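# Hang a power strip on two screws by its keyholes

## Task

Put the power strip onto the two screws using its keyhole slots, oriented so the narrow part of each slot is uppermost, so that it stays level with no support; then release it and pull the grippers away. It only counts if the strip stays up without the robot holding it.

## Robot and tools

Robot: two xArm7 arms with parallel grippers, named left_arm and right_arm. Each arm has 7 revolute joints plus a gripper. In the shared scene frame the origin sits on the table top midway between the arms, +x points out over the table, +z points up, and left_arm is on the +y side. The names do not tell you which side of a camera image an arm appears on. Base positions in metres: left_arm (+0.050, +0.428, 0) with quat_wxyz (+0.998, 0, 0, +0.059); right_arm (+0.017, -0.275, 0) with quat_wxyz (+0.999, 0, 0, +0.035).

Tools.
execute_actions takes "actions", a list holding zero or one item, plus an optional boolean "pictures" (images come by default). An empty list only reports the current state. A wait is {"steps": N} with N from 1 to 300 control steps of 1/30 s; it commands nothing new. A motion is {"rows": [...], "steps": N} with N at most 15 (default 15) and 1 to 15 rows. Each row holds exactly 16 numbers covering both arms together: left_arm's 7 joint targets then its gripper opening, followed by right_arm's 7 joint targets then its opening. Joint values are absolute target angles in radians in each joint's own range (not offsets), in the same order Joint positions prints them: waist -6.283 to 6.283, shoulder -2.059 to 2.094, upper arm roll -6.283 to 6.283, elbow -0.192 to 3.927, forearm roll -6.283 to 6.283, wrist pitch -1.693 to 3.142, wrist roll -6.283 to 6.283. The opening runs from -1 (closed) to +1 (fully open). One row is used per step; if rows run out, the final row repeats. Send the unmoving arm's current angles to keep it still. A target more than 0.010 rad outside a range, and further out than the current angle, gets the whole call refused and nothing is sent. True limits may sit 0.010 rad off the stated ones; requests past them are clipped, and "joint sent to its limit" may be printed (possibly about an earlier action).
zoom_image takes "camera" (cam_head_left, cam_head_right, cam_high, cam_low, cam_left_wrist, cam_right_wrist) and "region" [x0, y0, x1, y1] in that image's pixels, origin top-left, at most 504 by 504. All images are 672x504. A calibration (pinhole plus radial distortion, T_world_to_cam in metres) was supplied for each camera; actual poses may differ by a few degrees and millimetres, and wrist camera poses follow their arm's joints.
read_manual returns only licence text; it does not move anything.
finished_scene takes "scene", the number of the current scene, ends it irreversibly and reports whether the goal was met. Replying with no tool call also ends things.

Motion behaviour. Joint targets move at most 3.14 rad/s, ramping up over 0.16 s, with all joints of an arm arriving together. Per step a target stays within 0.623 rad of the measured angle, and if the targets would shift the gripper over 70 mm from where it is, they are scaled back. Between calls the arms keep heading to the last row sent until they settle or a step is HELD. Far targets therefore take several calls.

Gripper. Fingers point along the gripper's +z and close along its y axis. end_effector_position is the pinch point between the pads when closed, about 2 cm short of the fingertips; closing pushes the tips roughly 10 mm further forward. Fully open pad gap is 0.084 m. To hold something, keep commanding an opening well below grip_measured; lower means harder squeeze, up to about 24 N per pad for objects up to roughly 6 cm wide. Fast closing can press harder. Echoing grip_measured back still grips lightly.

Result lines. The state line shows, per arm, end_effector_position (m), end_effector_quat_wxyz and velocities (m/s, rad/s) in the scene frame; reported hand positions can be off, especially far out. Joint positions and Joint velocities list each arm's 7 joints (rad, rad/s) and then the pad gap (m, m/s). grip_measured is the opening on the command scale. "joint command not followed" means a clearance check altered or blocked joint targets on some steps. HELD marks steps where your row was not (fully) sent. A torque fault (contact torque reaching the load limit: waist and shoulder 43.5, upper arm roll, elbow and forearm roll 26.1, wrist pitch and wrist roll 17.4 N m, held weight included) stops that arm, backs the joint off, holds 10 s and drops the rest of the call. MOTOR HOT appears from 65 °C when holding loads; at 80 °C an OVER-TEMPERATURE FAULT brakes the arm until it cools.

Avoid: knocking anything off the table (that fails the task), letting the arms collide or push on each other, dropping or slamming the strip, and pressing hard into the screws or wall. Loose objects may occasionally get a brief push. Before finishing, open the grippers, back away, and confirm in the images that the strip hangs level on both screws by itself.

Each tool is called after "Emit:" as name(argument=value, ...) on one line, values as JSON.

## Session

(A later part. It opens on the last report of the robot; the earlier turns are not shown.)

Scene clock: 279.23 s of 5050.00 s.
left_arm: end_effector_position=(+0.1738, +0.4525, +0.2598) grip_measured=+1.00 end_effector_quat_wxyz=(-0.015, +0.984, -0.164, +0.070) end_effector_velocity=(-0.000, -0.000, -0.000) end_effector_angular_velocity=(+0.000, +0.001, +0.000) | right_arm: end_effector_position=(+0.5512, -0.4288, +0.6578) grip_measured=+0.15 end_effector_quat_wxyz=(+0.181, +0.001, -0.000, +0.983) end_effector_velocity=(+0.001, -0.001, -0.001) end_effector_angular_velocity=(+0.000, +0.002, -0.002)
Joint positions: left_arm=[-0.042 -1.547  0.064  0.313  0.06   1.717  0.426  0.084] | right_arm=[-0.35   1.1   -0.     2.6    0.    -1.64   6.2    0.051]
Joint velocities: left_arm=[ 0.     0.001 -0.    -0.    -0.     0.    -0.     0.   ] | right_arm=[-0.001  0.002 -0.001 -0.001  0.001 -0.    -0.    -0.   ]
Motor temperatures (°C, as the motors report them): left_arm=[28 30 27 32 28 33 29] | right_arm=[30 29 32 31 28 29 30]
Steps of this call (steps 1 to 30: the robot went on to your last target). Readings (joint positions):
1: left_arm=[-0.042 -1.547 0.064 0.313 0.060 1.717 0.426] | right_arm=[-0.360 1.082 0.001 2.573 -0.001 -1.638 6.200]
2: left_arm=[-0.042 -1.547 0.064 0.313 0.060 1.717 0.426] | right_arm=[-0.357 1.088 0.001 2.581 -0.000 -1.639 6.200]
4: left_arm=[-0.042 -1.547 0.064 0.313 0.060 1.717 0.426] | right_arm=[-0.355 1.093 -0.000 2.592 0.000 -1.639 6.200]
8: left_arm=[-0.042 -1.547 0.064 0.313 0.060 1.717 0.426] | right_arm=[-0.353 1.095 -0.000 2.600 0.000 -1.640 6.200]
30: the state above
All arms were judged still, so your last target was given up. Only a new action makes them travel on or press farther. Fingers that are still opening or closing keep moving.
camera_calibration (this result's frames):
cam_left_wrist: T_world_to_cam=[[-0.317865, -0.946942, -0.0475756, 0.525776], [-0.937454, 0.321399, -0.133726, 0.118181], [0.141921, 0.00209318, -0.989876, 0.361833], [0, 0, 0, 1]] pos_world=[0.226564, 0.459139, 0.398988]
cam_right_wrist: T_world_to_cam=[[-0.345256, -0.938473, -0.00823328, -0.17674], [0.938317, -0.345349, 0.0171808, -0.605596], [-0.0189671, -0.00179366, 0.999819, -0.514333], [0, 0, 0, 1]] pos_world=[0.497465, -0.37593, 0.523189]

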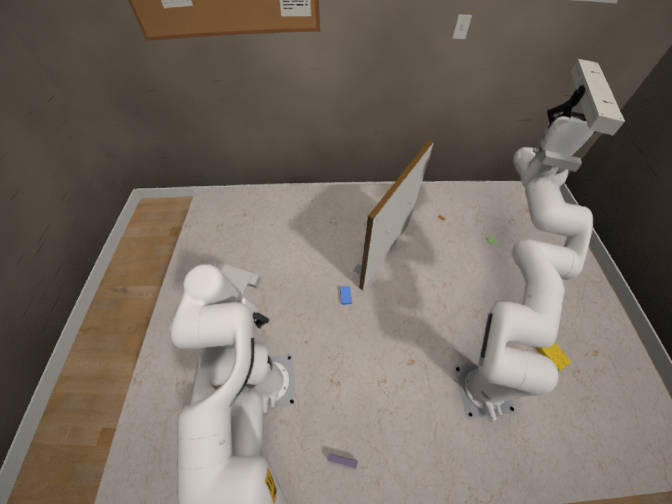

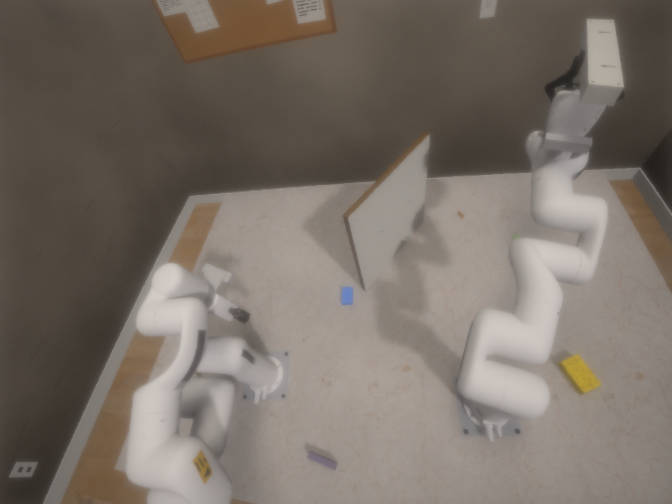

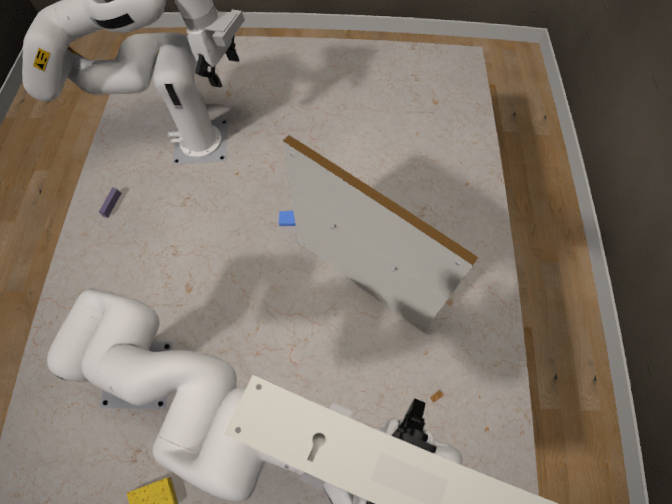

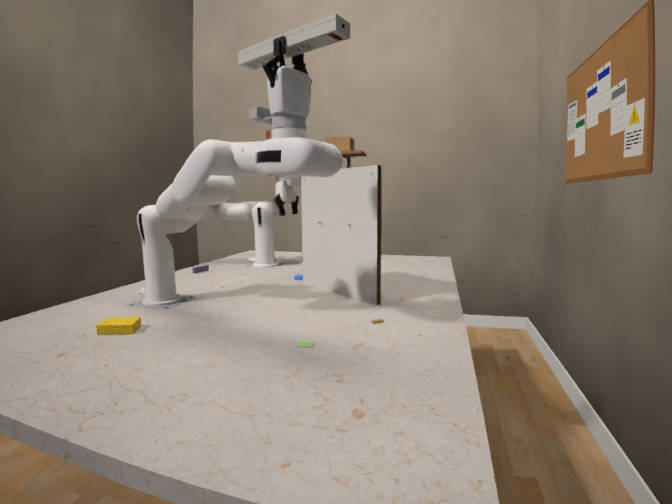

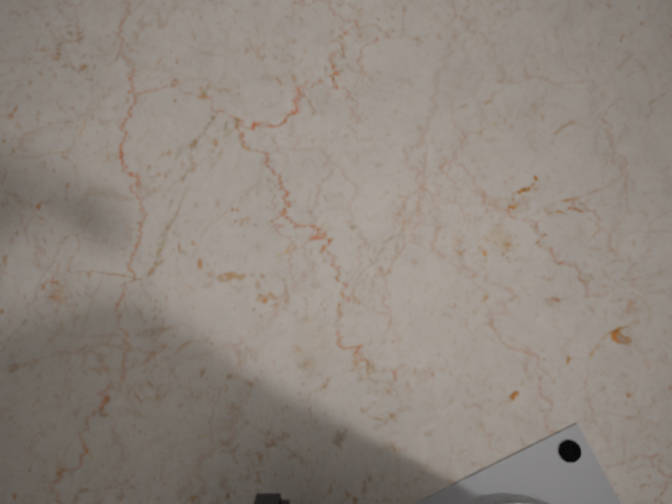

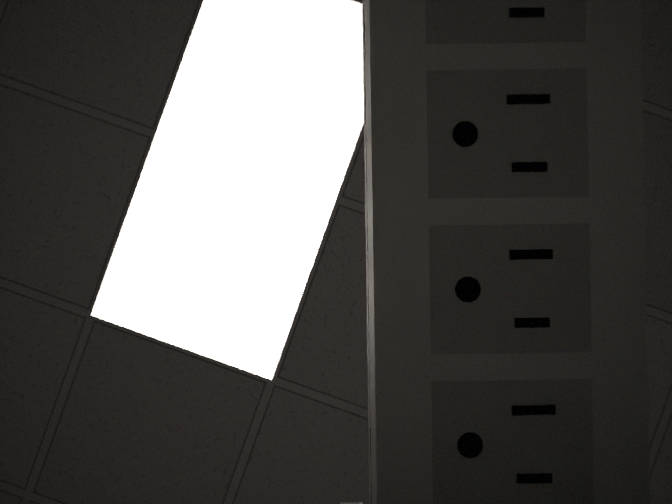

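Emit:
execute_actions(actions=[{"rows":[[-0.042,-1.547,0.064,0.313,0.06,1.717,0.426,1,-0.8,0.5,0,0.777,-1.07,-1.44,4.92,-1]],"steps":15}], pictures=false)

Emit:
execute_actions(actions=[{"steps":75}], pictures=false)

Emit:
execute_actions(actions=[{"rows":[[-0.042,-1.547,0.064,0.313,0.06,1.717,0.426,1,-0.15,0.52,0,0.779,-1.067,-1.445,4.93,-1]],"steps":15}], pictures=false)

Emit:
execute_actions(actions=[{"steps":30}])

Scene clock: 316.23 s of 5050.00 s.
left_arm: end_effector_position=(+0.1738, +0.4525, +0.2598) grip_measured=+1.00 end_effector_quat_wxyz=(-0.015, +0.984, -0.164, +0.070) end_effector_velocity=(-0.000, +0.000, +0.000) end_effector_angular_velocity=(+0.001, +0.000, +0.000) | right_arm: end_effector_position=(+0.5745, -0.4781, +0.6381) grip_measured=+0.15 end_effector_quat_wxyz=(+0.584, +0.155, +0.381, +0.700) end_effector_velocity=(+0.217, +0.048, -0.544) end_effector_angular_velocity=(-0.643, +1.104, -0.428)
Joint positions: left_arm=[-0.042 -1.547  0.064  0.313  0.06   1.717  0.426  0.084] | right_arm=[-0.716  0.603 -0.005  1.849 -0.75  -1.485  5.45   0.051]
Joint velocities: left_arm=[ 0.001 -0.    -0.001  0.     0.     0.     0.    -0.   ] | right_arm=[-0.057 -0.02   0.092 -1.127 -0.94   0.104 -1.021 -0.   ]
Motor temperatures (°C, as the motors report them): left_arm=[28 30 27 32 28 33 29] | right_arm=[30 29 32 32 28 29 30]
Steps of this call (steps 1 to 90: nothing new was sent; then 33.50 s passed at rest; steps 91 to 105: all 15 steps of this action). Readings (joint positions):
91: left_arm=[-0.042 -1.547 0.064 0.313 0.060 1.717 0.426] | right_arm=[-0.350 1.100 0.000 2.600 -0.000 -1.640 6.200]
92: left_arm=[-0.042 -1.547 0.064 0.313 0.060 1.717 0.426] | right_arm=[-0.352 1.097 0.000 2.595 -0.004 -1.639 6.195]
94: left_arm=[-0.042 -1.547 0.064 0.313 0.060 1.717 0.426] | right_arm=[-0.377 1.062 0.002 2.550 -0.047 -1.626 6.153]
98: left_arm=[-0.042 -1.547 0.064 0.313 0.060 1.717 0.426] | right_arm=[-0.517 0.877 0.000 2.349 -0.251 -1.565 5.948]
105: the state above

Scene clock: 318.73 s of 5050.00 s.
left_arm: end_effector_position=(+0.1738, +0.4525, +0.2598) grip_measured=+1.00 end_effector_quat_wxyz=(-0.015, +0.984, -0.164, +0.070) end_effector_velocity=(-0.000, +0.000, -0.000) end_effector_angular_velocity=(-0.001, +0.001, +0.001) | right_arm: end_effector_position=(+0.5130, -0.4142, +0.2657) grip_measured=+0.15 end_effector_quat_wxyz=(+0.424, +0.402, +0.580, +0.568) end_effector_velocity=(+0.000, +0.000, +0.000) end_effector_angular_velocity=(+0.000, -0.001, -0.000)
Joint positions: left_arm=[-0.042 -1.547  0.064  0.313  0.06   1.717  0.426  0.084] | right_arm=[-0.8    0.5   -0.     0.777 -1.07  -1.44   4.92   0.051]
Joint velocities: left_arm=[ 0.001  0.001  0.001 -0.001  0.     0.     0.001  0.   ] | right_arm=[ 0.    -0.     0.001  0.     0.001 -0.    -0.    -0.   ]
Motor temperatures (°C, as the motors report them): left_arm=[28 30 27 32 28 33 29] | right_arm=[30 29 32 32 28 29 30]
Steps of this call (steps 1 to 60: the robot went on to your last target; steps 61 to 75: nothing new was sent). Readings (joint positions):
1: left_arm=[-0.042 -1.547 0.064 0.313 0.060 1.717 0.426] | right_arm=[-0.718 0.602 -0.002 1.815 -0.774 -1.482 5.418]
2: left_arm=[-0.042 -1.547 0.064 0.313 0.060 1.717 0.426] | right_arm=[-0.721 0.600 -0.000 1.782 -0.788 -1.478 5.388]
4: left_arm=[-0.042 -1.547 0.064 0.313 0.060 1.717 0.426] | right_arm=[-0.731 0.585 -0.000 1.708 -0.818 -1.473 5.327]
8: left_arm=[-0.042 -1.547 0.064 0.313 0.060 1.717 0.426] | right_arm=[-0.748 0.565 -0.000 1.548 -0.881 -1.465 5.225]
75: the state above
All arms were judged still, so your last target was given up. Only a new action makes them travel on or press farther. Fingers that are still opening or closing keep moving.

Scene clock: 319.23 s of 5050.00 s.
left_arm: end_effector_position=(+0.1738, +0.4525, +0.2598) grip_measured=+1.00 end_effector_quat_wxyz=(-0.015, +0.984, -0.164, +0.070) end_effector_velocity=(-0.000, +0.000, -0.000) end_effector_angular_velocity=(+0.001, +0.001, +0.001) | right_arm: end_effector_position=(+0.5301, -0.2253, +0.2616) grip_measured=+0.15 end_effector_quat_wxyz=(+0.307, +0.294, +0.642, +0.638) end_effector_velocity=(-0.043, +0.451, -0.010) end_effector_angular_velocity=(+0.023, +0.026, +0.878)
Joint positions: left_arm=[-0.042 -1.547  0.064  0.313  0.06   1.717  0.426  0.084] | right_arm=[-0.43   0.511  0.001  0.778 -1.068 -1.443  4.926  0.051]
Joint velocities: left_arm=[ 0.001 -0.    -0.001 -0.     0.     0.001 -0.     0.   ] | right_arm=[ 0.883  0.027 -0.003  0.003  0.005 -0.007  0.014  0.   ]
Motor temperatures (°C, as the motors report them): left_arm=[28 30 27 32 28 33 29] | right_arm=[30 29 32 32 28 29 30]
Steps of this call (steps 1 to 15: all 15 steps of this action). Readings (joint positions):
1: left_arm=[-0.042 -1.547 0.064 0.313 0.060 1.717 0.426] | right_arm=[-0.800 0.500 -0.000 0.777 -1.070 -1.440 4.920]
2: left_arm=[-0.042 -1.547 0.064 0.313 0.060 1.717 0.426] | right_arm=[-0.797 0.500 -0.001 0.777 -1.070 -1.440 4.920]
4: left_arm=[-0.042 -1.547 0.064 0.313 0.060 1.717 0.426] | right_arm=[-0.761 0.501 -0.007 0.778 -1.069 -1.441 4.921]
8: left_arm=[-0.042 -1.547 0.064 0.313 0.060 1.717 0.426] | right_arm=[-0.637 0.505 0.001 0.778 -1.069 -1.441 4.923]
15: the state above

Scene clock: 320.23 s of 5050.00 s.
left_arm: end_effector_position=(+0.1738, +0.4525, +0.2598) grip_measured=+1.00 end_effector_quat_wxyz=(-0.015, +0.984, -0.164, +0.070) end_effector_velocity=(+0.000, -0.000, +0.000) end_effector_angular_velocity=(-0.001, -0.002, -0.000) | right_arm: end_effector_position=(+0.4968, -0.0860, +0.2584) grip_measured=+0.15 end_effector_quat_wxyz=(+0.212, +0.206, +0.676, +0.675) end_effector_velocity=(-0.000, +0.001, +0.000) end_effector_angular_velocity=(+0.001, +0.000, +0.001)
Joint positions: left_arm=[-0.042 -1.547  0.064  0.313  0.06   1.717  0.426  0.084] | right_arm=[-0.15   0.52  -0.     0.779 -1.067 -1.445  4.93   0.051]
Joint velocities: left_arm=[ 0.001 -0.     0.001  0.    -0.    -0.001  0.001 -0.   ] | right_arm=[ 0.002  0.     0.001 -0.     0.002  0.    -0.    -0.   ]
Motor temperatures (°C, as the motors report them): left_arm=[28 30 27 32 28 33 29] | right_arm=[30 29 32 31 28 29 30]
Steps of this call (steps 1 to 30: the robot went on to your last target). Readings (joint positions):
1: left_arm=[-0.042 -1.547 0.064 0.313 0.060 1.717 0.426] | right_arm=[-0.401 0.512 0.001 0.778 -1.068 -1.443 4.926]
2: left_arm=[-0.042 -1.547 0.064 0.313 0.060 1.717 0.426] | right_arm=[-0.371 0.513 0.001 0.778 -1.068 -1.443 4.927]
4: left_arm=[-0.042 -1.547 0.064 0.313 0.060 1.717 0.426] | right_arm=[-0.312 0.515 0.001 0.779 -1.068 -1.444 4.928]
8: left_arm=[-0.042 -1.547 0.064 0.313 0.060 1.717 0.426] | right_arm=[-0.200 0.519 0.002 0.779 -1.068 -1.444 4.929]
30: the state above
All arms were judged still, so your last target was given up. Only a new action makes them travel on or press farther. Fingers that are still opening or closing keep moving.
camera_calibration (this result's frames):
cam_left_wrist: T_world_to_cam=[[-0.317865, -0.946942, -0.0475756, 0.525776], [-0.937454, 0.321399, -0.133726, 0.118181], [0.141921, 0.00209314, -0.989876, 0.361833], [0, 0, 0, 1]] pos_world=[0.226564, 0.459139, 0.398988]
cam_right_wrist: T_world_to_cam=[[-0.00308976, -0.00964221, 0.999949, -0.227687], [0.836272, -0.548308, -0.00270316, -0.39097], [0.548306, 0.836221, 0.00975766, -0.0693282], [0, 0, 0, 1]] pos_world=[0.364267, -0.158594, 0.227295]

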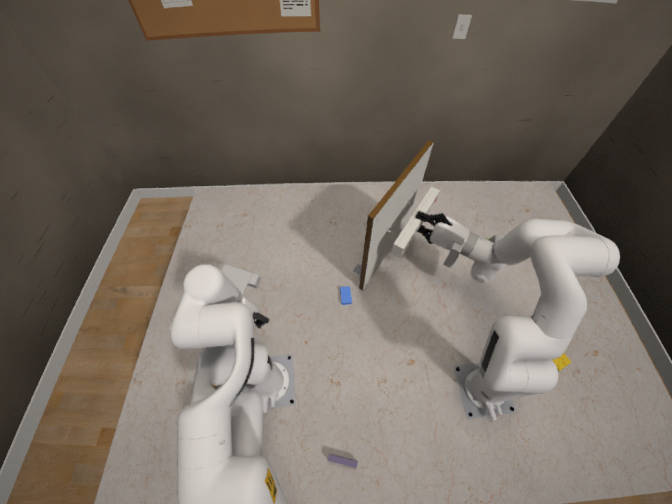

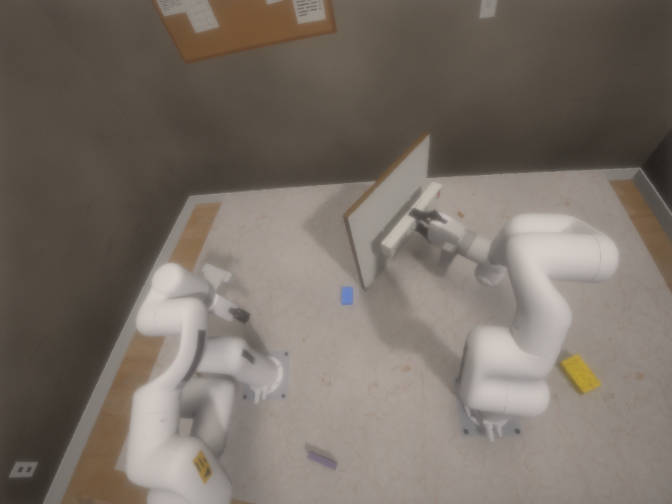

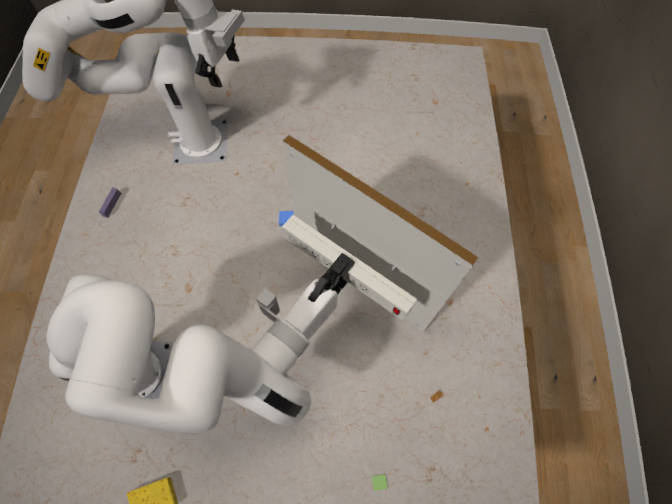

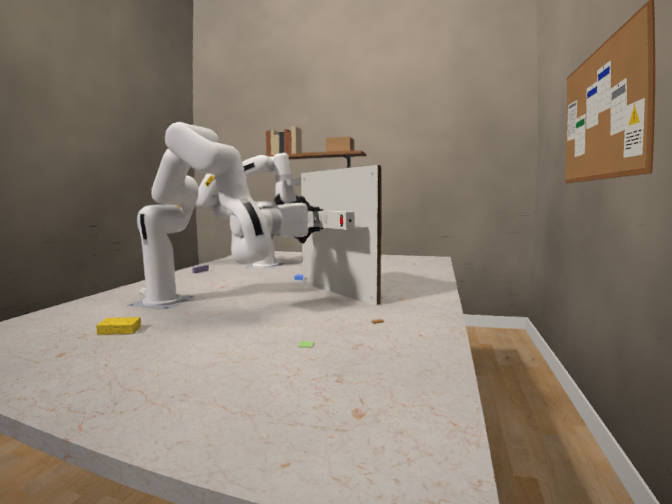

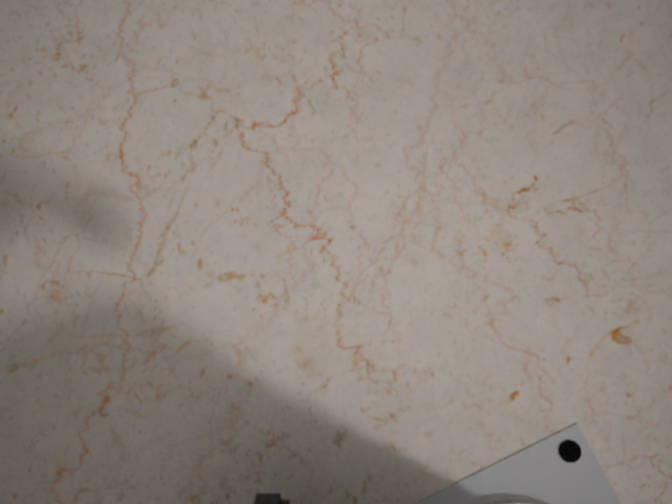

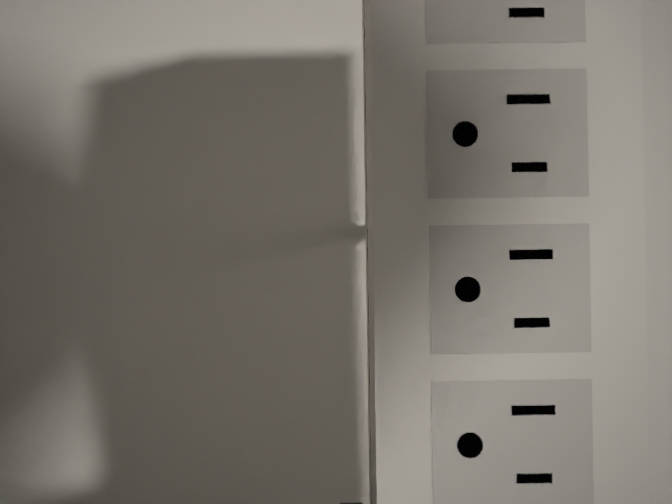

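Emit:
execute_actions(actions=[{"rows":[[-0.042,-1.547,0.064,0.313,0.06,1.717,0.426,1,-0.138,0.575,0,0.79,-1.055,-1.455,4.9,-1],[-0.042,-1.547,0.064,0.313,0.06,1.717,0.426,1,-0.138,0.575,0,0.79,-1.055,-1.455,4.9,-1],[-0.042,-1.547,0.064,0.313,0.06,1.717,0.426,1,-0.138,0.575,0,0.79,-1.055,-1.455,4.9,-1],[-0.042,-1.547,0.064,0.313,0.06,1.717,0.426,1,-0.138,0.575,0,0.79,-1.055,-1.455,4.9,-1],[-0.042,-1.547,0.064,0.313,0.06,1.717,0.426,1,-0.138,0.575,0,0.79,-1.055,-1.455,4.9,-1],[-0.042,-1.547,0.064,0.313,0.06,1.717,0.426,1,-0.138,0.575,0,0.79,-1.055,-1.455,4.9,-1],[-0.042,-1.547,0.064,0.313,0.06,1.717,0.426,1,-0.138,0.575,0,0.79,-1.055,-1.455,4.9,-1],[-0.042,-1.547,0.064,0.313,0.06,1.717,0.426,1,-0.0704,0.5905,0,0.8418,-0.9952,-1.4248,4.9223,-1]],"steps":15}], pictures=false)

Emit:
execute_actions(actions=[{"steps":25}])

Scene clock: 327.43 s of 5050.00 s.
left_arm: end_effector_position=(+0.1738, +0.4525, +0.2598) grip_measured=+1.00 end_effector_quat_wxyz=(-0.015, +0.984, -0.164, +0.070) end_effector_velocity=(+0.000, +0.000, -0.000) end_effector_angular_velocity=(-0.001, +0.000, +0.001) | right_arm: end_effector_position=(+0.5089, -0.0575, +0.2418) grip_measured=+0.15 end_effector_quat_wxyz=(+0.205, +0.205, +0.679, +0.675) end_effector_velocity=(+0.019, +0.016, -0.005) end_effector_angular_velocity=(-0.010, +0.013, -0.027)
Joint positions: left_arm=[-0.042 -1.547  0.064  0.313  0.06   1.717  0.426  0.084] | right_arm=[-0.076  0.588  0.003  0.837 -1.002 -1.428  4.92   0.051]
Joint velocities: left_arm=[ 0.001 -0.001  0.001 -0.001  0.    -0.    -0.     0.   ] | right_arm=[ 0.074  0.025 -0.026  0.051  0.074  0.034  0.024 -0.   ]
Motor temperatures (°C, as the motors report them): left_arm=[28 30 27 32 28 33 29] | right_arm=[30 29 32 31 28 29 30]
Steps of this call (steps 1 to 90: nothing new was sent; then 3.70 s passed at rest; steps 91 to 105: all 15 steps of this action). Readings (joint positions):
91: left_arm=[-0.042 -1.547 0.064 0.313 0.060 1.717 0.426] | right_arm=[-0.150 0.520 -0.000 0.779 -1.067 -1.445 4.930]
92: left_arm=[-0.042 -1.547 0.064 0.313 0.060 1.717 0.426] | right_arm=[-0.149 0.523 -0.000 0.780 -1.066 -1.446 4.927]
94: left_arm=[-0.042 -1.547 0.064 0.313 0.060 1.717 0.426] | right_arm=[-0.144 0.546 -0.000 0.786 -1.061 -1.451 4.914]
98: left_arm=[-0.042 -1.547 0.064 0.313 0.060 1.717 0.426] | right_arm=[-0.139 0.571 0.000 0.788 -1.056 -1.453 4.903]
105: the state above

Scene clock: 328.27 s of 5050.00 s.
left_arm: end_effector_position=(+0.1738, +0.4525, +0.2598) grip_measured=+1.00 end_effector_quat_wxyz=(-0.015, +0.984, -0.164, +0.070) end_effector_velocity=(-0.000, +0.000, +0.000) end_effector_angular_velocity=(+0.001, +0.000, +0.000) | right_arm: end_effector_position=(+0.5112, -0.0572, +0.2413) grip_measured=+0.15 end_effector_quat_wxyz=(+0.206, +0.207, +0.679, +0.674) end_effector_velocity=(+0.000, -0.000, +0.000) end_effector_angular_velocity=(+0.000, +0.000, -0.001)
Joint positions: left_arm=[-0.042 -1.547  0.064  0.313  0.06   1.717  0.426  0.084] | right_arm=[-0.07   0.59  -0.     0.842 -0.995 -1.425  4.922  0.051]
Joint velocities: left_arm=[-0.001 -0.    -0.    -0.     0.001  0.    -0.001 -0.   ] | right_arm=[-0.     0.     0.     0.001  0.001  0.001  0.    -0.   ]
Motor temperatures (°C, as the motors report them): left_arm=[28 30 27 32 28 33 29] | right_arm=[30 29 32 31 28 29 30]
Steps of this call (steps 1 to 15: the robot went on to your last target; steps 16 to 25: nothing new was sent). Readings (joint positions):
1: left_arm=[-0.042 -1.547 0.064 0.313 0.060 1.717 0.426] | right_arm=[-0.074 0.589 0.002 0.838 -1.000 -1.427 4.921]
2: left_arm=[-0.042 -1.547 0.064 0.313 0.060 1.717 0.426] | right_arm=[-0.073 0.589 0.001 0.839 -0.998 -1.426 4.921]
4: left_arm=[-0.042 -1.547 0.064 0.313 0.060 1.717 0.426] | right_arm=[-0.072 0.590 -0.001 0.840 -0.997 -1.426 4.922]
8: left_arm=[-0.042 -1.547 0.064 0.313 0.060 1.717 0.426] | right_arm=[-0.071 0.590 -0.000 0.841 -0.996 -1.425 4.922]
25: the state above
All arms were judged still, so your last target was given up. Only a new action makes them travel on or press farther. Fingers that are still opening or closing keep moving.
camera_calibration (this result's frames):
cam_left_wrist: T_world_to_cam=[[-0.317865, -0.946942, -0.0475755, 0.525776], [-0.937454, 0.321399, -0.133726, 0.118181], [0.141921, 0.00209305, -0.989876, 0.361833], [0, 0, 0, 1]] pos_world=[0.226564, 0.459139, 0.398988]
cam_right_wrist: T_world_to_cam=[[0.00861107, -0.0074339, 0.999935, -0.216102], [0.83949, -0.543258, -0.0112682, -0.386521], [0.543306, 0.839533, 0.00156266, -0.0964188], [0, 0, 0, 1]] pos_world=[0.378726, -0.13064, 0.211883]

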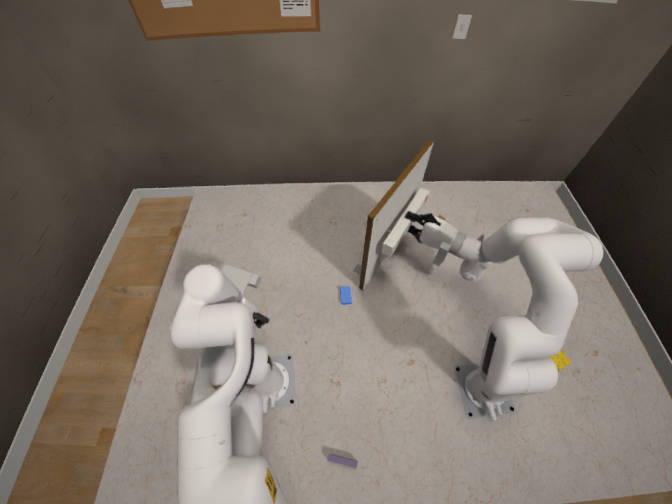

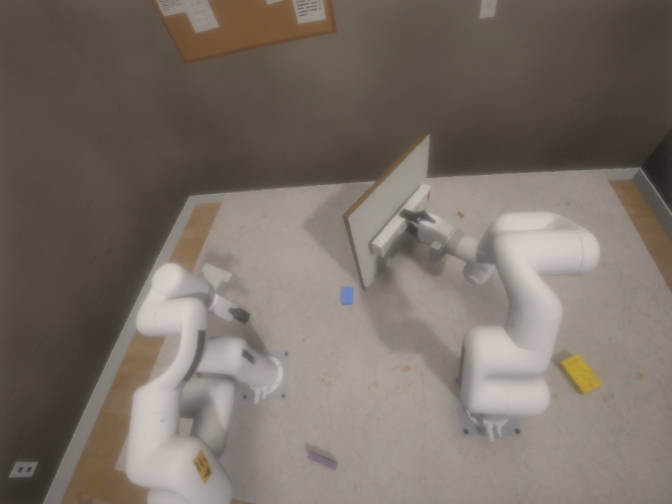

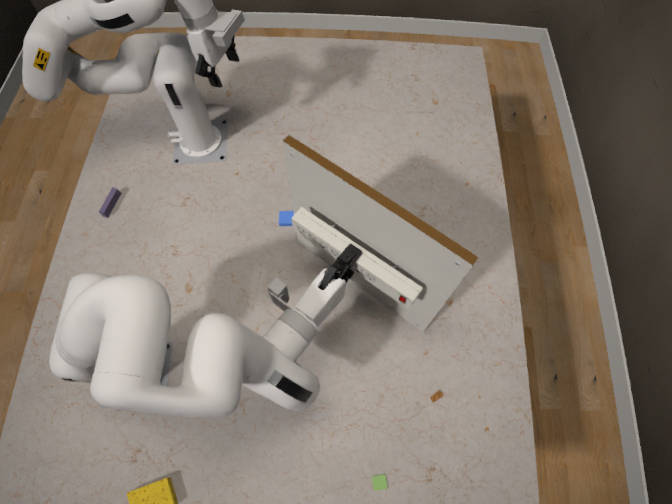

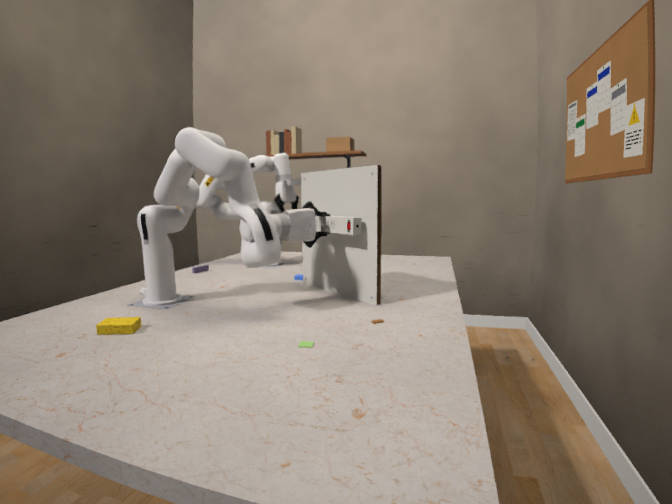

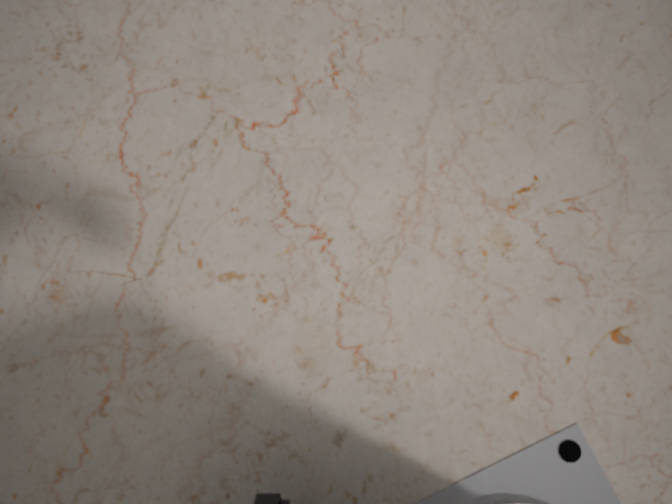

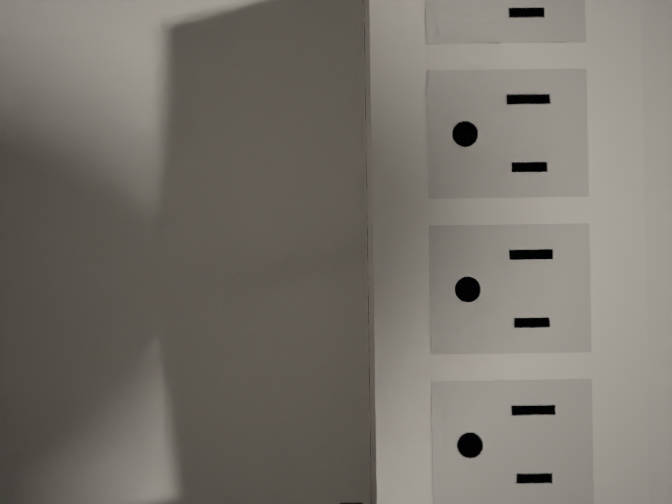

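Emit:
execute_actions(actions=[{"rows":[[-0.042,-1.547,0.064,0.313,0.06,1.717,0.426,1,-0.0595,0.597,0,0.8539,-0.9855,-1.4185,4.9273,-1],[-0.042,-1.547,0.064,0.313,0.06,1.717,0.426,1,-0.0595,0.597,0,0.8539,-0.9855,-1.4185,4.9273,-1],[-0.042,-1.547,0.064,0.313,0.06,1.717,0.426,1,-0.0595,0.597,0,0.8539,-0.9855,-1.4185,4.9273,-1],[-0.042,-1.547,0.064,0.313,0.06,1.717,0.426,1,-0.0595,0.597,0,0.8539,-0.9855,-1.4185,4.9273,-1],[-0.042,-1.547,0.064,0.313,0.06,1.717,0.426,1,-0.0595,0.597,0,0.8539,-0.9855,-1.4185,4.9273,-1],[-0.042,-1.547,0.064,0.313,0.06,1.717,0.426,1,-0.0595,0.597,0,0.8539,-0.9855,-1.4185,4.9273,-1],[-0.042,-1.547,0.064,0.313,0.06,1.717,0.426,1,-0.0595,0.597,0,0.8539,-0.9855,-1.4185,4.9273,-1],[-0.042,-1.547,0.064,0.313,0.06,1.717,0.426,1,-0.0595,0.597,0,0.8539,-0.9855,-1.4185,4.9273,-1],[-0.042,-1.547,0.064,0.313,0.06,1.717,0.426,1,-0.052,0.6,0,0.86,-0.979,-1.4148,4.93,-1],[-0.042,-1.547,0.064,0.313,0.06,1.717,0.426,1,-0.052,0.6,0,0.86,-0.979,-1.4148,4.93,-1],[-0.042,-1.547,0.064,0.313,0.06,1.717,0.426,1,-0.052,0.6,0,0.86,-0.979,-1.4148,4.93,-1],[-0.042,-1.547,0.064,0.313,0.06,1.717,0.426,1,-0.0445,0.603,0,0.866,-0.9728,-1.411,4.933,-1]],"steps":15}], pictures=false)

Emit:
execute_actions(actions=[{"steps":15}])

Scene clock: 340.37 s of 5050.00 s.
left_arm: end_effector_position=(+0.1738, +0.4525, +0.2598) grip_measured=+1.00 end_effector_quat_wxyz=(-0.015, +0.984, -0.164, +0.070) end_effector_velocity=(-0.000, +0.000, -0.000) end_effector_angular_velocity=(-0.000, +0.001, +0.001) | right_arm: end_effector_position=(+0.5162, -0.0487, +0.2405) grip_measured=+0.15 end_effector_quat_wxyz=(+0.205, +0.208, +0.679, +0.674) end_effector_velocity=(+0.009, +0.023, -0.001) end_effector_angular_velocity=(+0.000, +0.006, +0.008)
Joint positions: left_arm=[-0.042 -1.547  0.064  0.313  0.06   1.717  0.426  0.084] | right_arm=[-0.048  0.601 -0.     0.863 -0.976 -1.414  4.932  0.051]
Joint velocities: left_arm=[ 0.001 -0.     0.     0.     0.     0.001 -0.     0.   ] | right_arm=[0.047 0.019 0.009 0.044 0.041 0.031 0.017 0.   ]
Motor temperatures (°C, as the motors report them): left_arm=[28 30 27 32 28 33 29] | right_arm=[30 29 32 31 28 29 30]
Steps of this call (steps 1 to 90: nothing new was sent; then 8.60 s passed at rest; steps 91 to 105: all 15 steps of this action). Readings (joint positions):
91: left_arm=[-0.042 -1.547 0.064 0.313 0.060 1.717 0.426] | right_arm=[-0.070 0.591 -0.000 0.842 -0.995 -1.425 4.922]
92: left_arm=[-0.042 -1.547 0.064 0.313 0.060 1.717 0.426] | right_arm=[-0.069 0.592 -0.001 0.844 -0.993 -1.424 4.923]
94: left_arm=[-0.042 -1.547 0.064 0.313 0.060 1.717 0.426] | right_arm=[-0.064 0.595 -0.000 0.850 -0.989 -1.421 4.925]
98: left_arm=[-0.042 -1.547 0.064 0.313 0.060 1.717 0.426] | right_arm=[-0.060 0.596 0.000 0.852 -0.986 -1.420 4.927]
105: the state above

Scene clock: 340.87 s of 5050.00 s.
left_arm: end_effector_position=(+0.1738, +0.4525, +0.2598) grip_measured=+1.00 end_effector_quat_wxyz=(-0.015, +0.984, -0.164, +0.070) end_effector_velocity=(+0.000, +0.000, +0.000) end_effector_angular_velocity=(-0.000, -0.001, +0.001) | right_arm: end_effector_position=(+0.5168, -0.0473, +0.2403) grip_measured=+0.15 end_effector_quat_wxyz=(+0.204, +0.208, +0.679, +0.674) end_effector_velocity=(-0.000, +0.000, -0.001) end_effector_angular_velocity=(-0.002, +0.002, +0.001)
Joint positions: left_arm=[-0.042 -1.547  0.064  0.313  0.06   1.717  0.426  0.084] | right_arm=[-0.045  0.603 -0.     0.866 -0.973 -1.412  4.933  0.051]
Joint velocities: left_arm=[ 0.     0.     0.     0.    -0.    -0.001 -0.    -0.   ] | right_arm=[ 0.001  0.    -0.001 -0.    -0.001  0.002  0.001 -0.   ]
Motor temperatures (°C, as the motors report them): left_arm=[28 30 27 32 28 33 29] | right_arm=[30 29 32 31 28 29 30]
Steps of this call (steps 1 to 15: the robot went on to your last target). Readings (joint positions):
1: left_arm=[-0.042 -1.547 0.064 0.313 0.060 1.717 0.426] | right_arm=[-0.047 0.602 -0.000 0.864 -0.975 -1.413 4.932]
2: left_arm=[-0.042 -1.547 0.064 0.313 0.060 1.717 0.426] | right_arm=[-0.046 0.602 -0.000 0.865 -0.974 -1.413 4.932]
4: left_arm=[-0.042 -1.547 0.064 0.313 0.060 1.717 0.426] | right_arm=[-0.045 0.602 -0.000 0.866 -0.973 -1.412 4.933]
8: left_arm=[-0.042 -1.547 0.064 0.313 0.060 1.717 0.426] | right_arm=[-0.045 0.602 -0.000 0.866 -0.973 -1.412 4.933]
15: the state above
All arms were judged still, so your last target was given up. Only a new action makes them travel on or press farther. Fingers that are still opening or closing keep moving.
camera_calibration (this result's frames):
cam_left_wrist: T_world_to_cam=[[-0.317865, -0.946942, -0.0475755, 0.525776], [-0.937454, 0.321399, -0.133726, 0.118181], [0.141921, 0.00209315, -0.989876, 0.361833], [0, 0, 0, 1]] pos_world=[0.226564, 0.459139, 0.398988]
cam_right_wrist: T_world_to_cam=[[0.0124752, -0.00874638, 0.999884, -0.217174], [0.83997, -0.542419, -0.0152247, -0.385118], [0.542489, 0.840062, 0.000579926, -0.10705], [0, 0, 0, 1]] pos_world=[0.38427, -0.120866, 0.211347]

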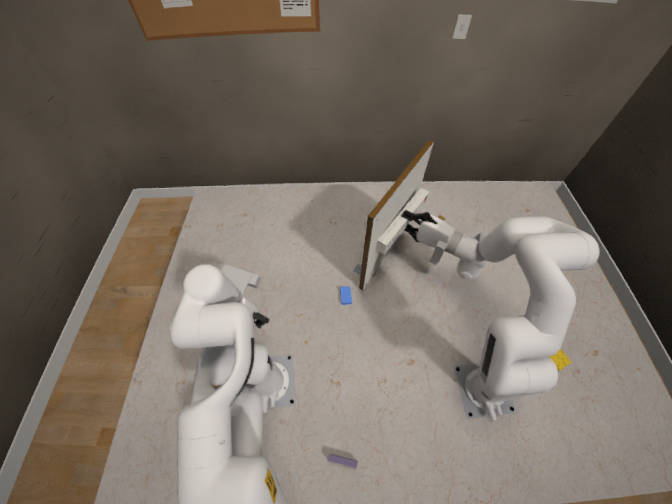

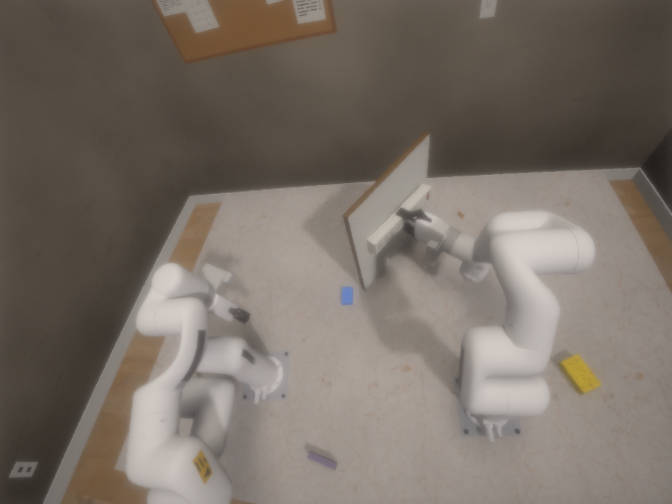

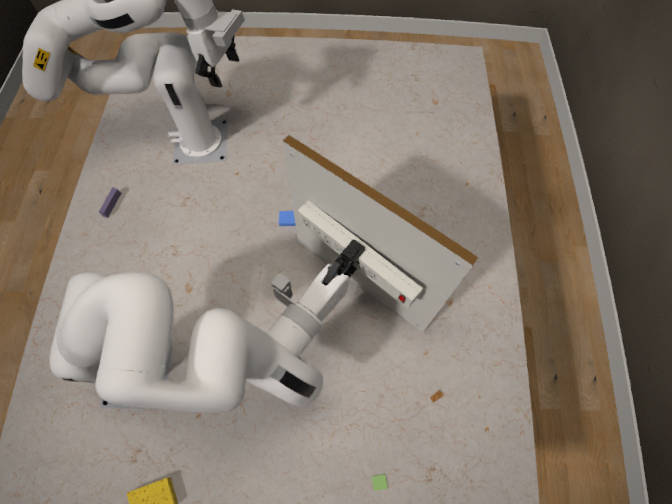

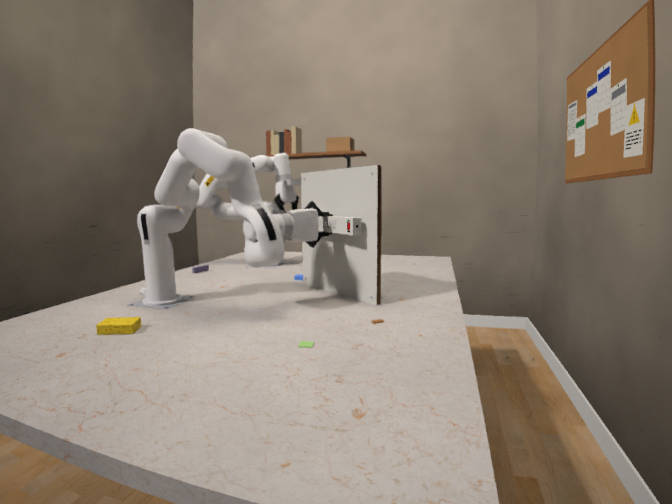

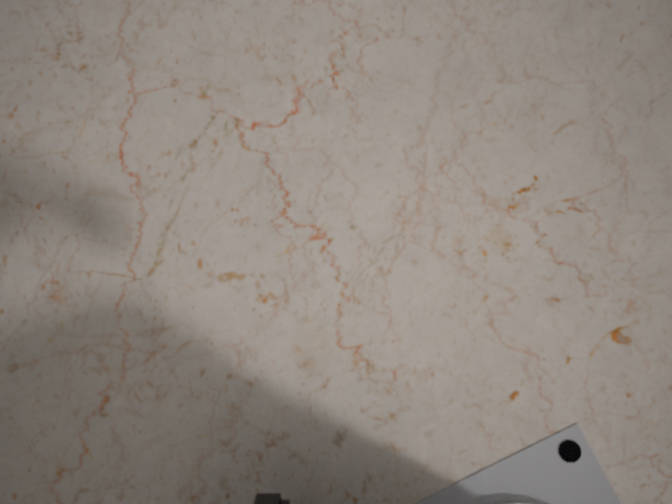

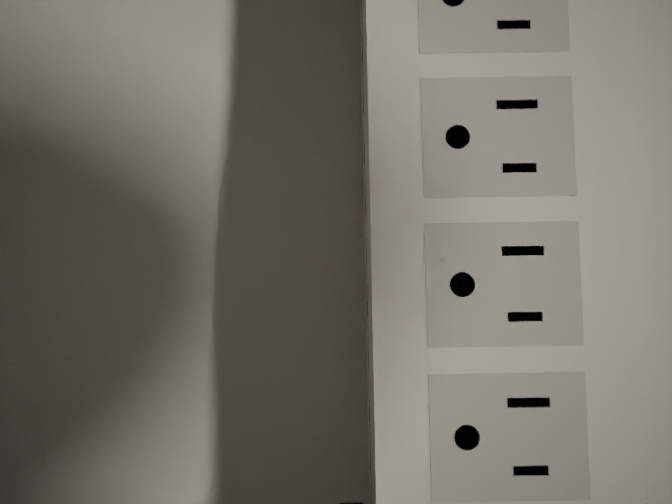

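Emit:
execute_actions(actions=[{"rows":[[-0.042,-1.547,0.064,0.313,0.06,1.717,0.426,1,-0.046,0.6047,0,0.8694,-0.9746,-1.4105,4.934,-1],[-0.042,-1.547,0.064,0.313,0.06,1.717,0.426,1,-0.046,0.6047,0,0.8694,-0.9746,-1.4105,4.934,-1],[-0.042,-1.547,0.064,0.313,0.06,1.717,0.426,1,-0.046,0.6047,0,0.8694,-0.9746,-1.4105,4.934,-1],[-0.042,-1.547,0.064,0.313,0.06,1.717,0.426,1,-0.046,0.6047,0,0.8694,-0.9746,-1.4105,4.934,-1],[-0.042,-1.547,0.064,0.313,0.06,1.717,0.426,1,-0.0475,0.6063,0,0.8728,-0.9763,-1.41,4.9353,-1]],"steps":15}])

Emit:
zoom_image(camera="cam_high", region=[280,180,440,320])

Scene clock: 352.60 s of 5050.00 s.
left_arm: end_effector_position=(+0.1738, +0.4525, +0.2598) grip_measured=+1.00 end_effector_quat_wxyz=(-0.015, +0.984, -0.164, +0.070) end_effector_velocity=(-0.000, +0.000, -0.000) end_effector_angular_velocity=(-0.001, +0.001, -0.000) | right_arm: end_effector_position=(+0.5177, -0.0469, +0.2399) grip_measured=+0.15 end_effector_quat_wxyz=(+0.203, +0.207, +0.679, +0.674) end_effector_velocity=(+0.001, -0.001, +0.000) end_effector_angular_velocity=(+0.001, -0.001, -0.001)
Joint positions: left_arm=[-0.042 -1.547  0.064  0.313  0.06   1.717  0.426  0.084] | right_arm=[-0.047  0.606  0.001  0.872 -0.977 -1.41   4.935  0.051]
Joint velocities: left_arm=[-0.001 -0.     0.001 -0.     0.     0.001 -0.     0.   ] | right_arm=[-0.002  0.001 -0.     0.002 -0.001 -0.001  0.001 -0.   ]
Motor temperatures (°C, as the motors report them): left_arm=[28 30 27 32 28 33 29] | right_arm=[30 29 32 31 28 29 30]
Steps of this call (steps 1 to 90: nothing new was sent; then 8.23 s passed at rest; steps 91 to 105: all 15 steps of this action). Readings (joint positions):
91: left_arm=[-0.042 -1.547 0.064 0.313 0.060 1.717 0.426] | right_arm=[-0.045 0.603 -0.000 0.866 -0.973 -1.411 4.933]
92: left_arm=[-0.042 -1.547 0.064 0.313 0.060 1.717 0.426] | right_arm=[-0.045 0.603 0.000 0.867 -0.973 -1.411 4.933]
94: left_arm=[-0.042 -1.547 0.064 0.313 0.060 1.717 0.426] | right_arm=[-0.045 0.604 0.000 0.868 -0.974 -1.411 4.934]
98: left_arm=[-0.042 -1.547 0.064 0.313 0.060 1.717 0.426] | right_arm=[-0.046 0.606 0.001 0.871 -0.976 -1.410 4.935]
105: the state above
camera_calibration (this result's frames):
cam_left_wrist: T_world_to_cam=[[-0.317865, -0.946942, -0.0475756, 0.525776], [-0.937454, 0.321399, -0.133726, 0.118181], [0.141922, 0.00209306, -0.989876, 0.361833], [0, 0, 0, 1]] pos_world=[0.226563, 0.459139, 0.398988]
cam_right_wrist: T_world_to_cam=[[0.0125269, -0.00826705, 0.999887, -0.216765], [0.841487, -0.540069, -0.0150077, -0.38641], [0.540132, 0.84158, 0.000191237, -0.106543], [0, 0, 0, 1]] pos_world=[0.385422, -0.120815, 0.210962]

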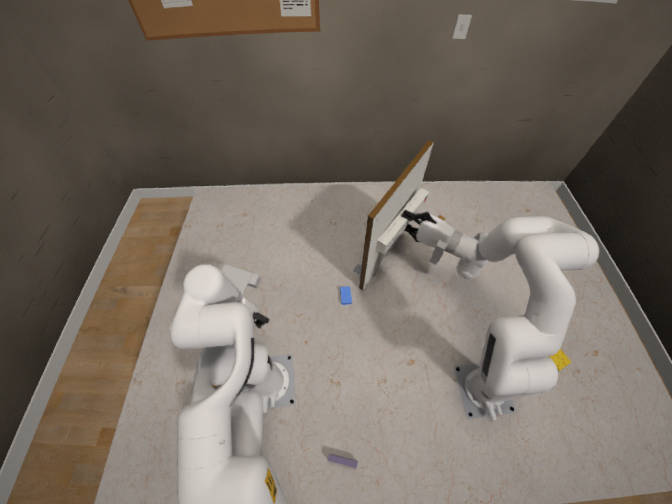

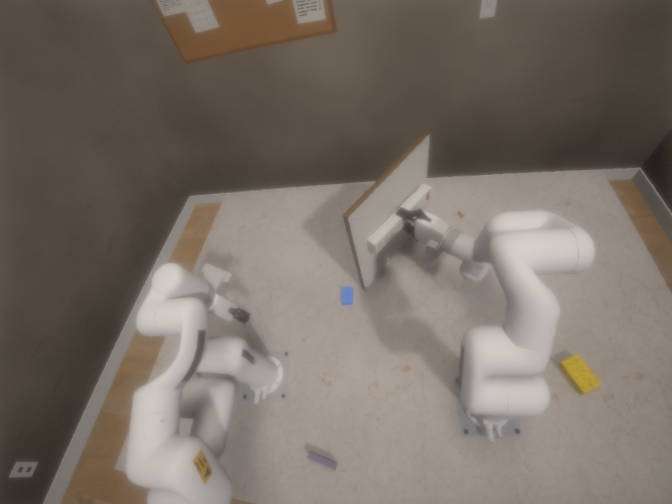

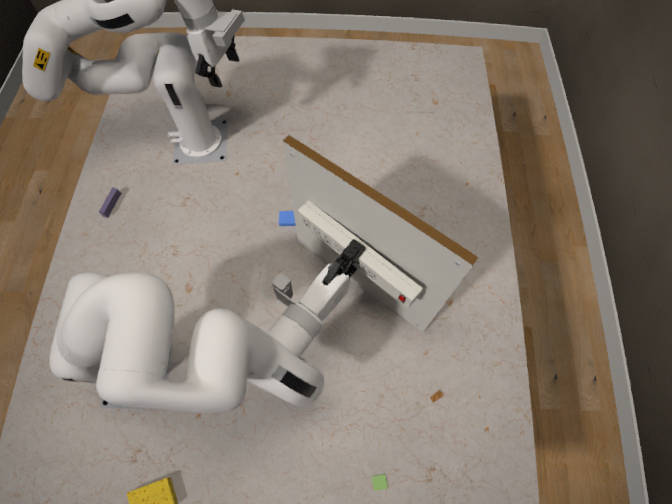

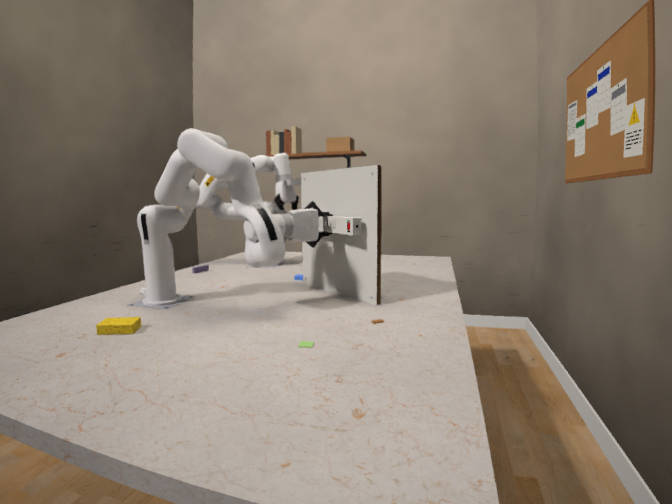

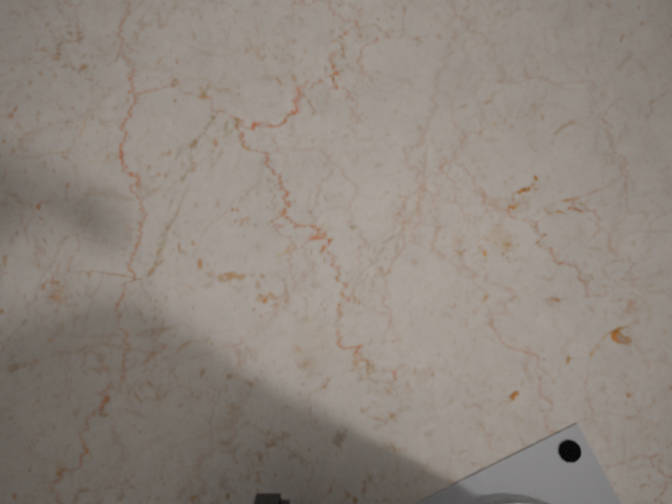

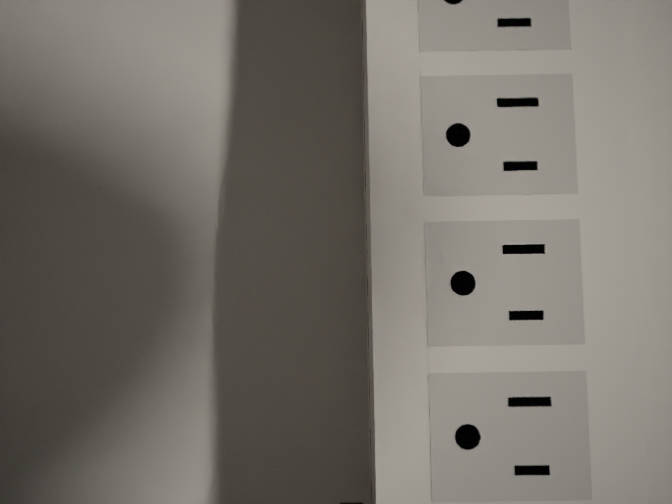

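Region (280, 180, 440, 320) of cam_high's 672x504 image, scaled by 3.150, with more detail than that image has; it fills the top 441 rows of this view, and the rest is white.

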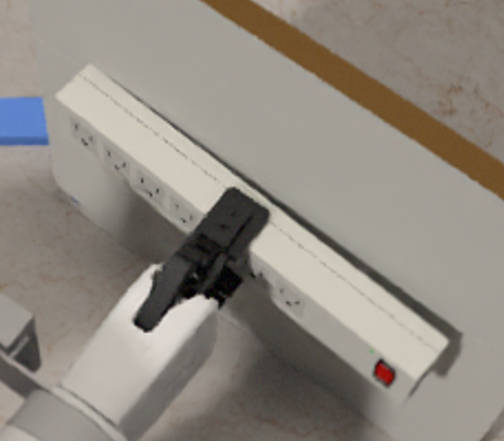

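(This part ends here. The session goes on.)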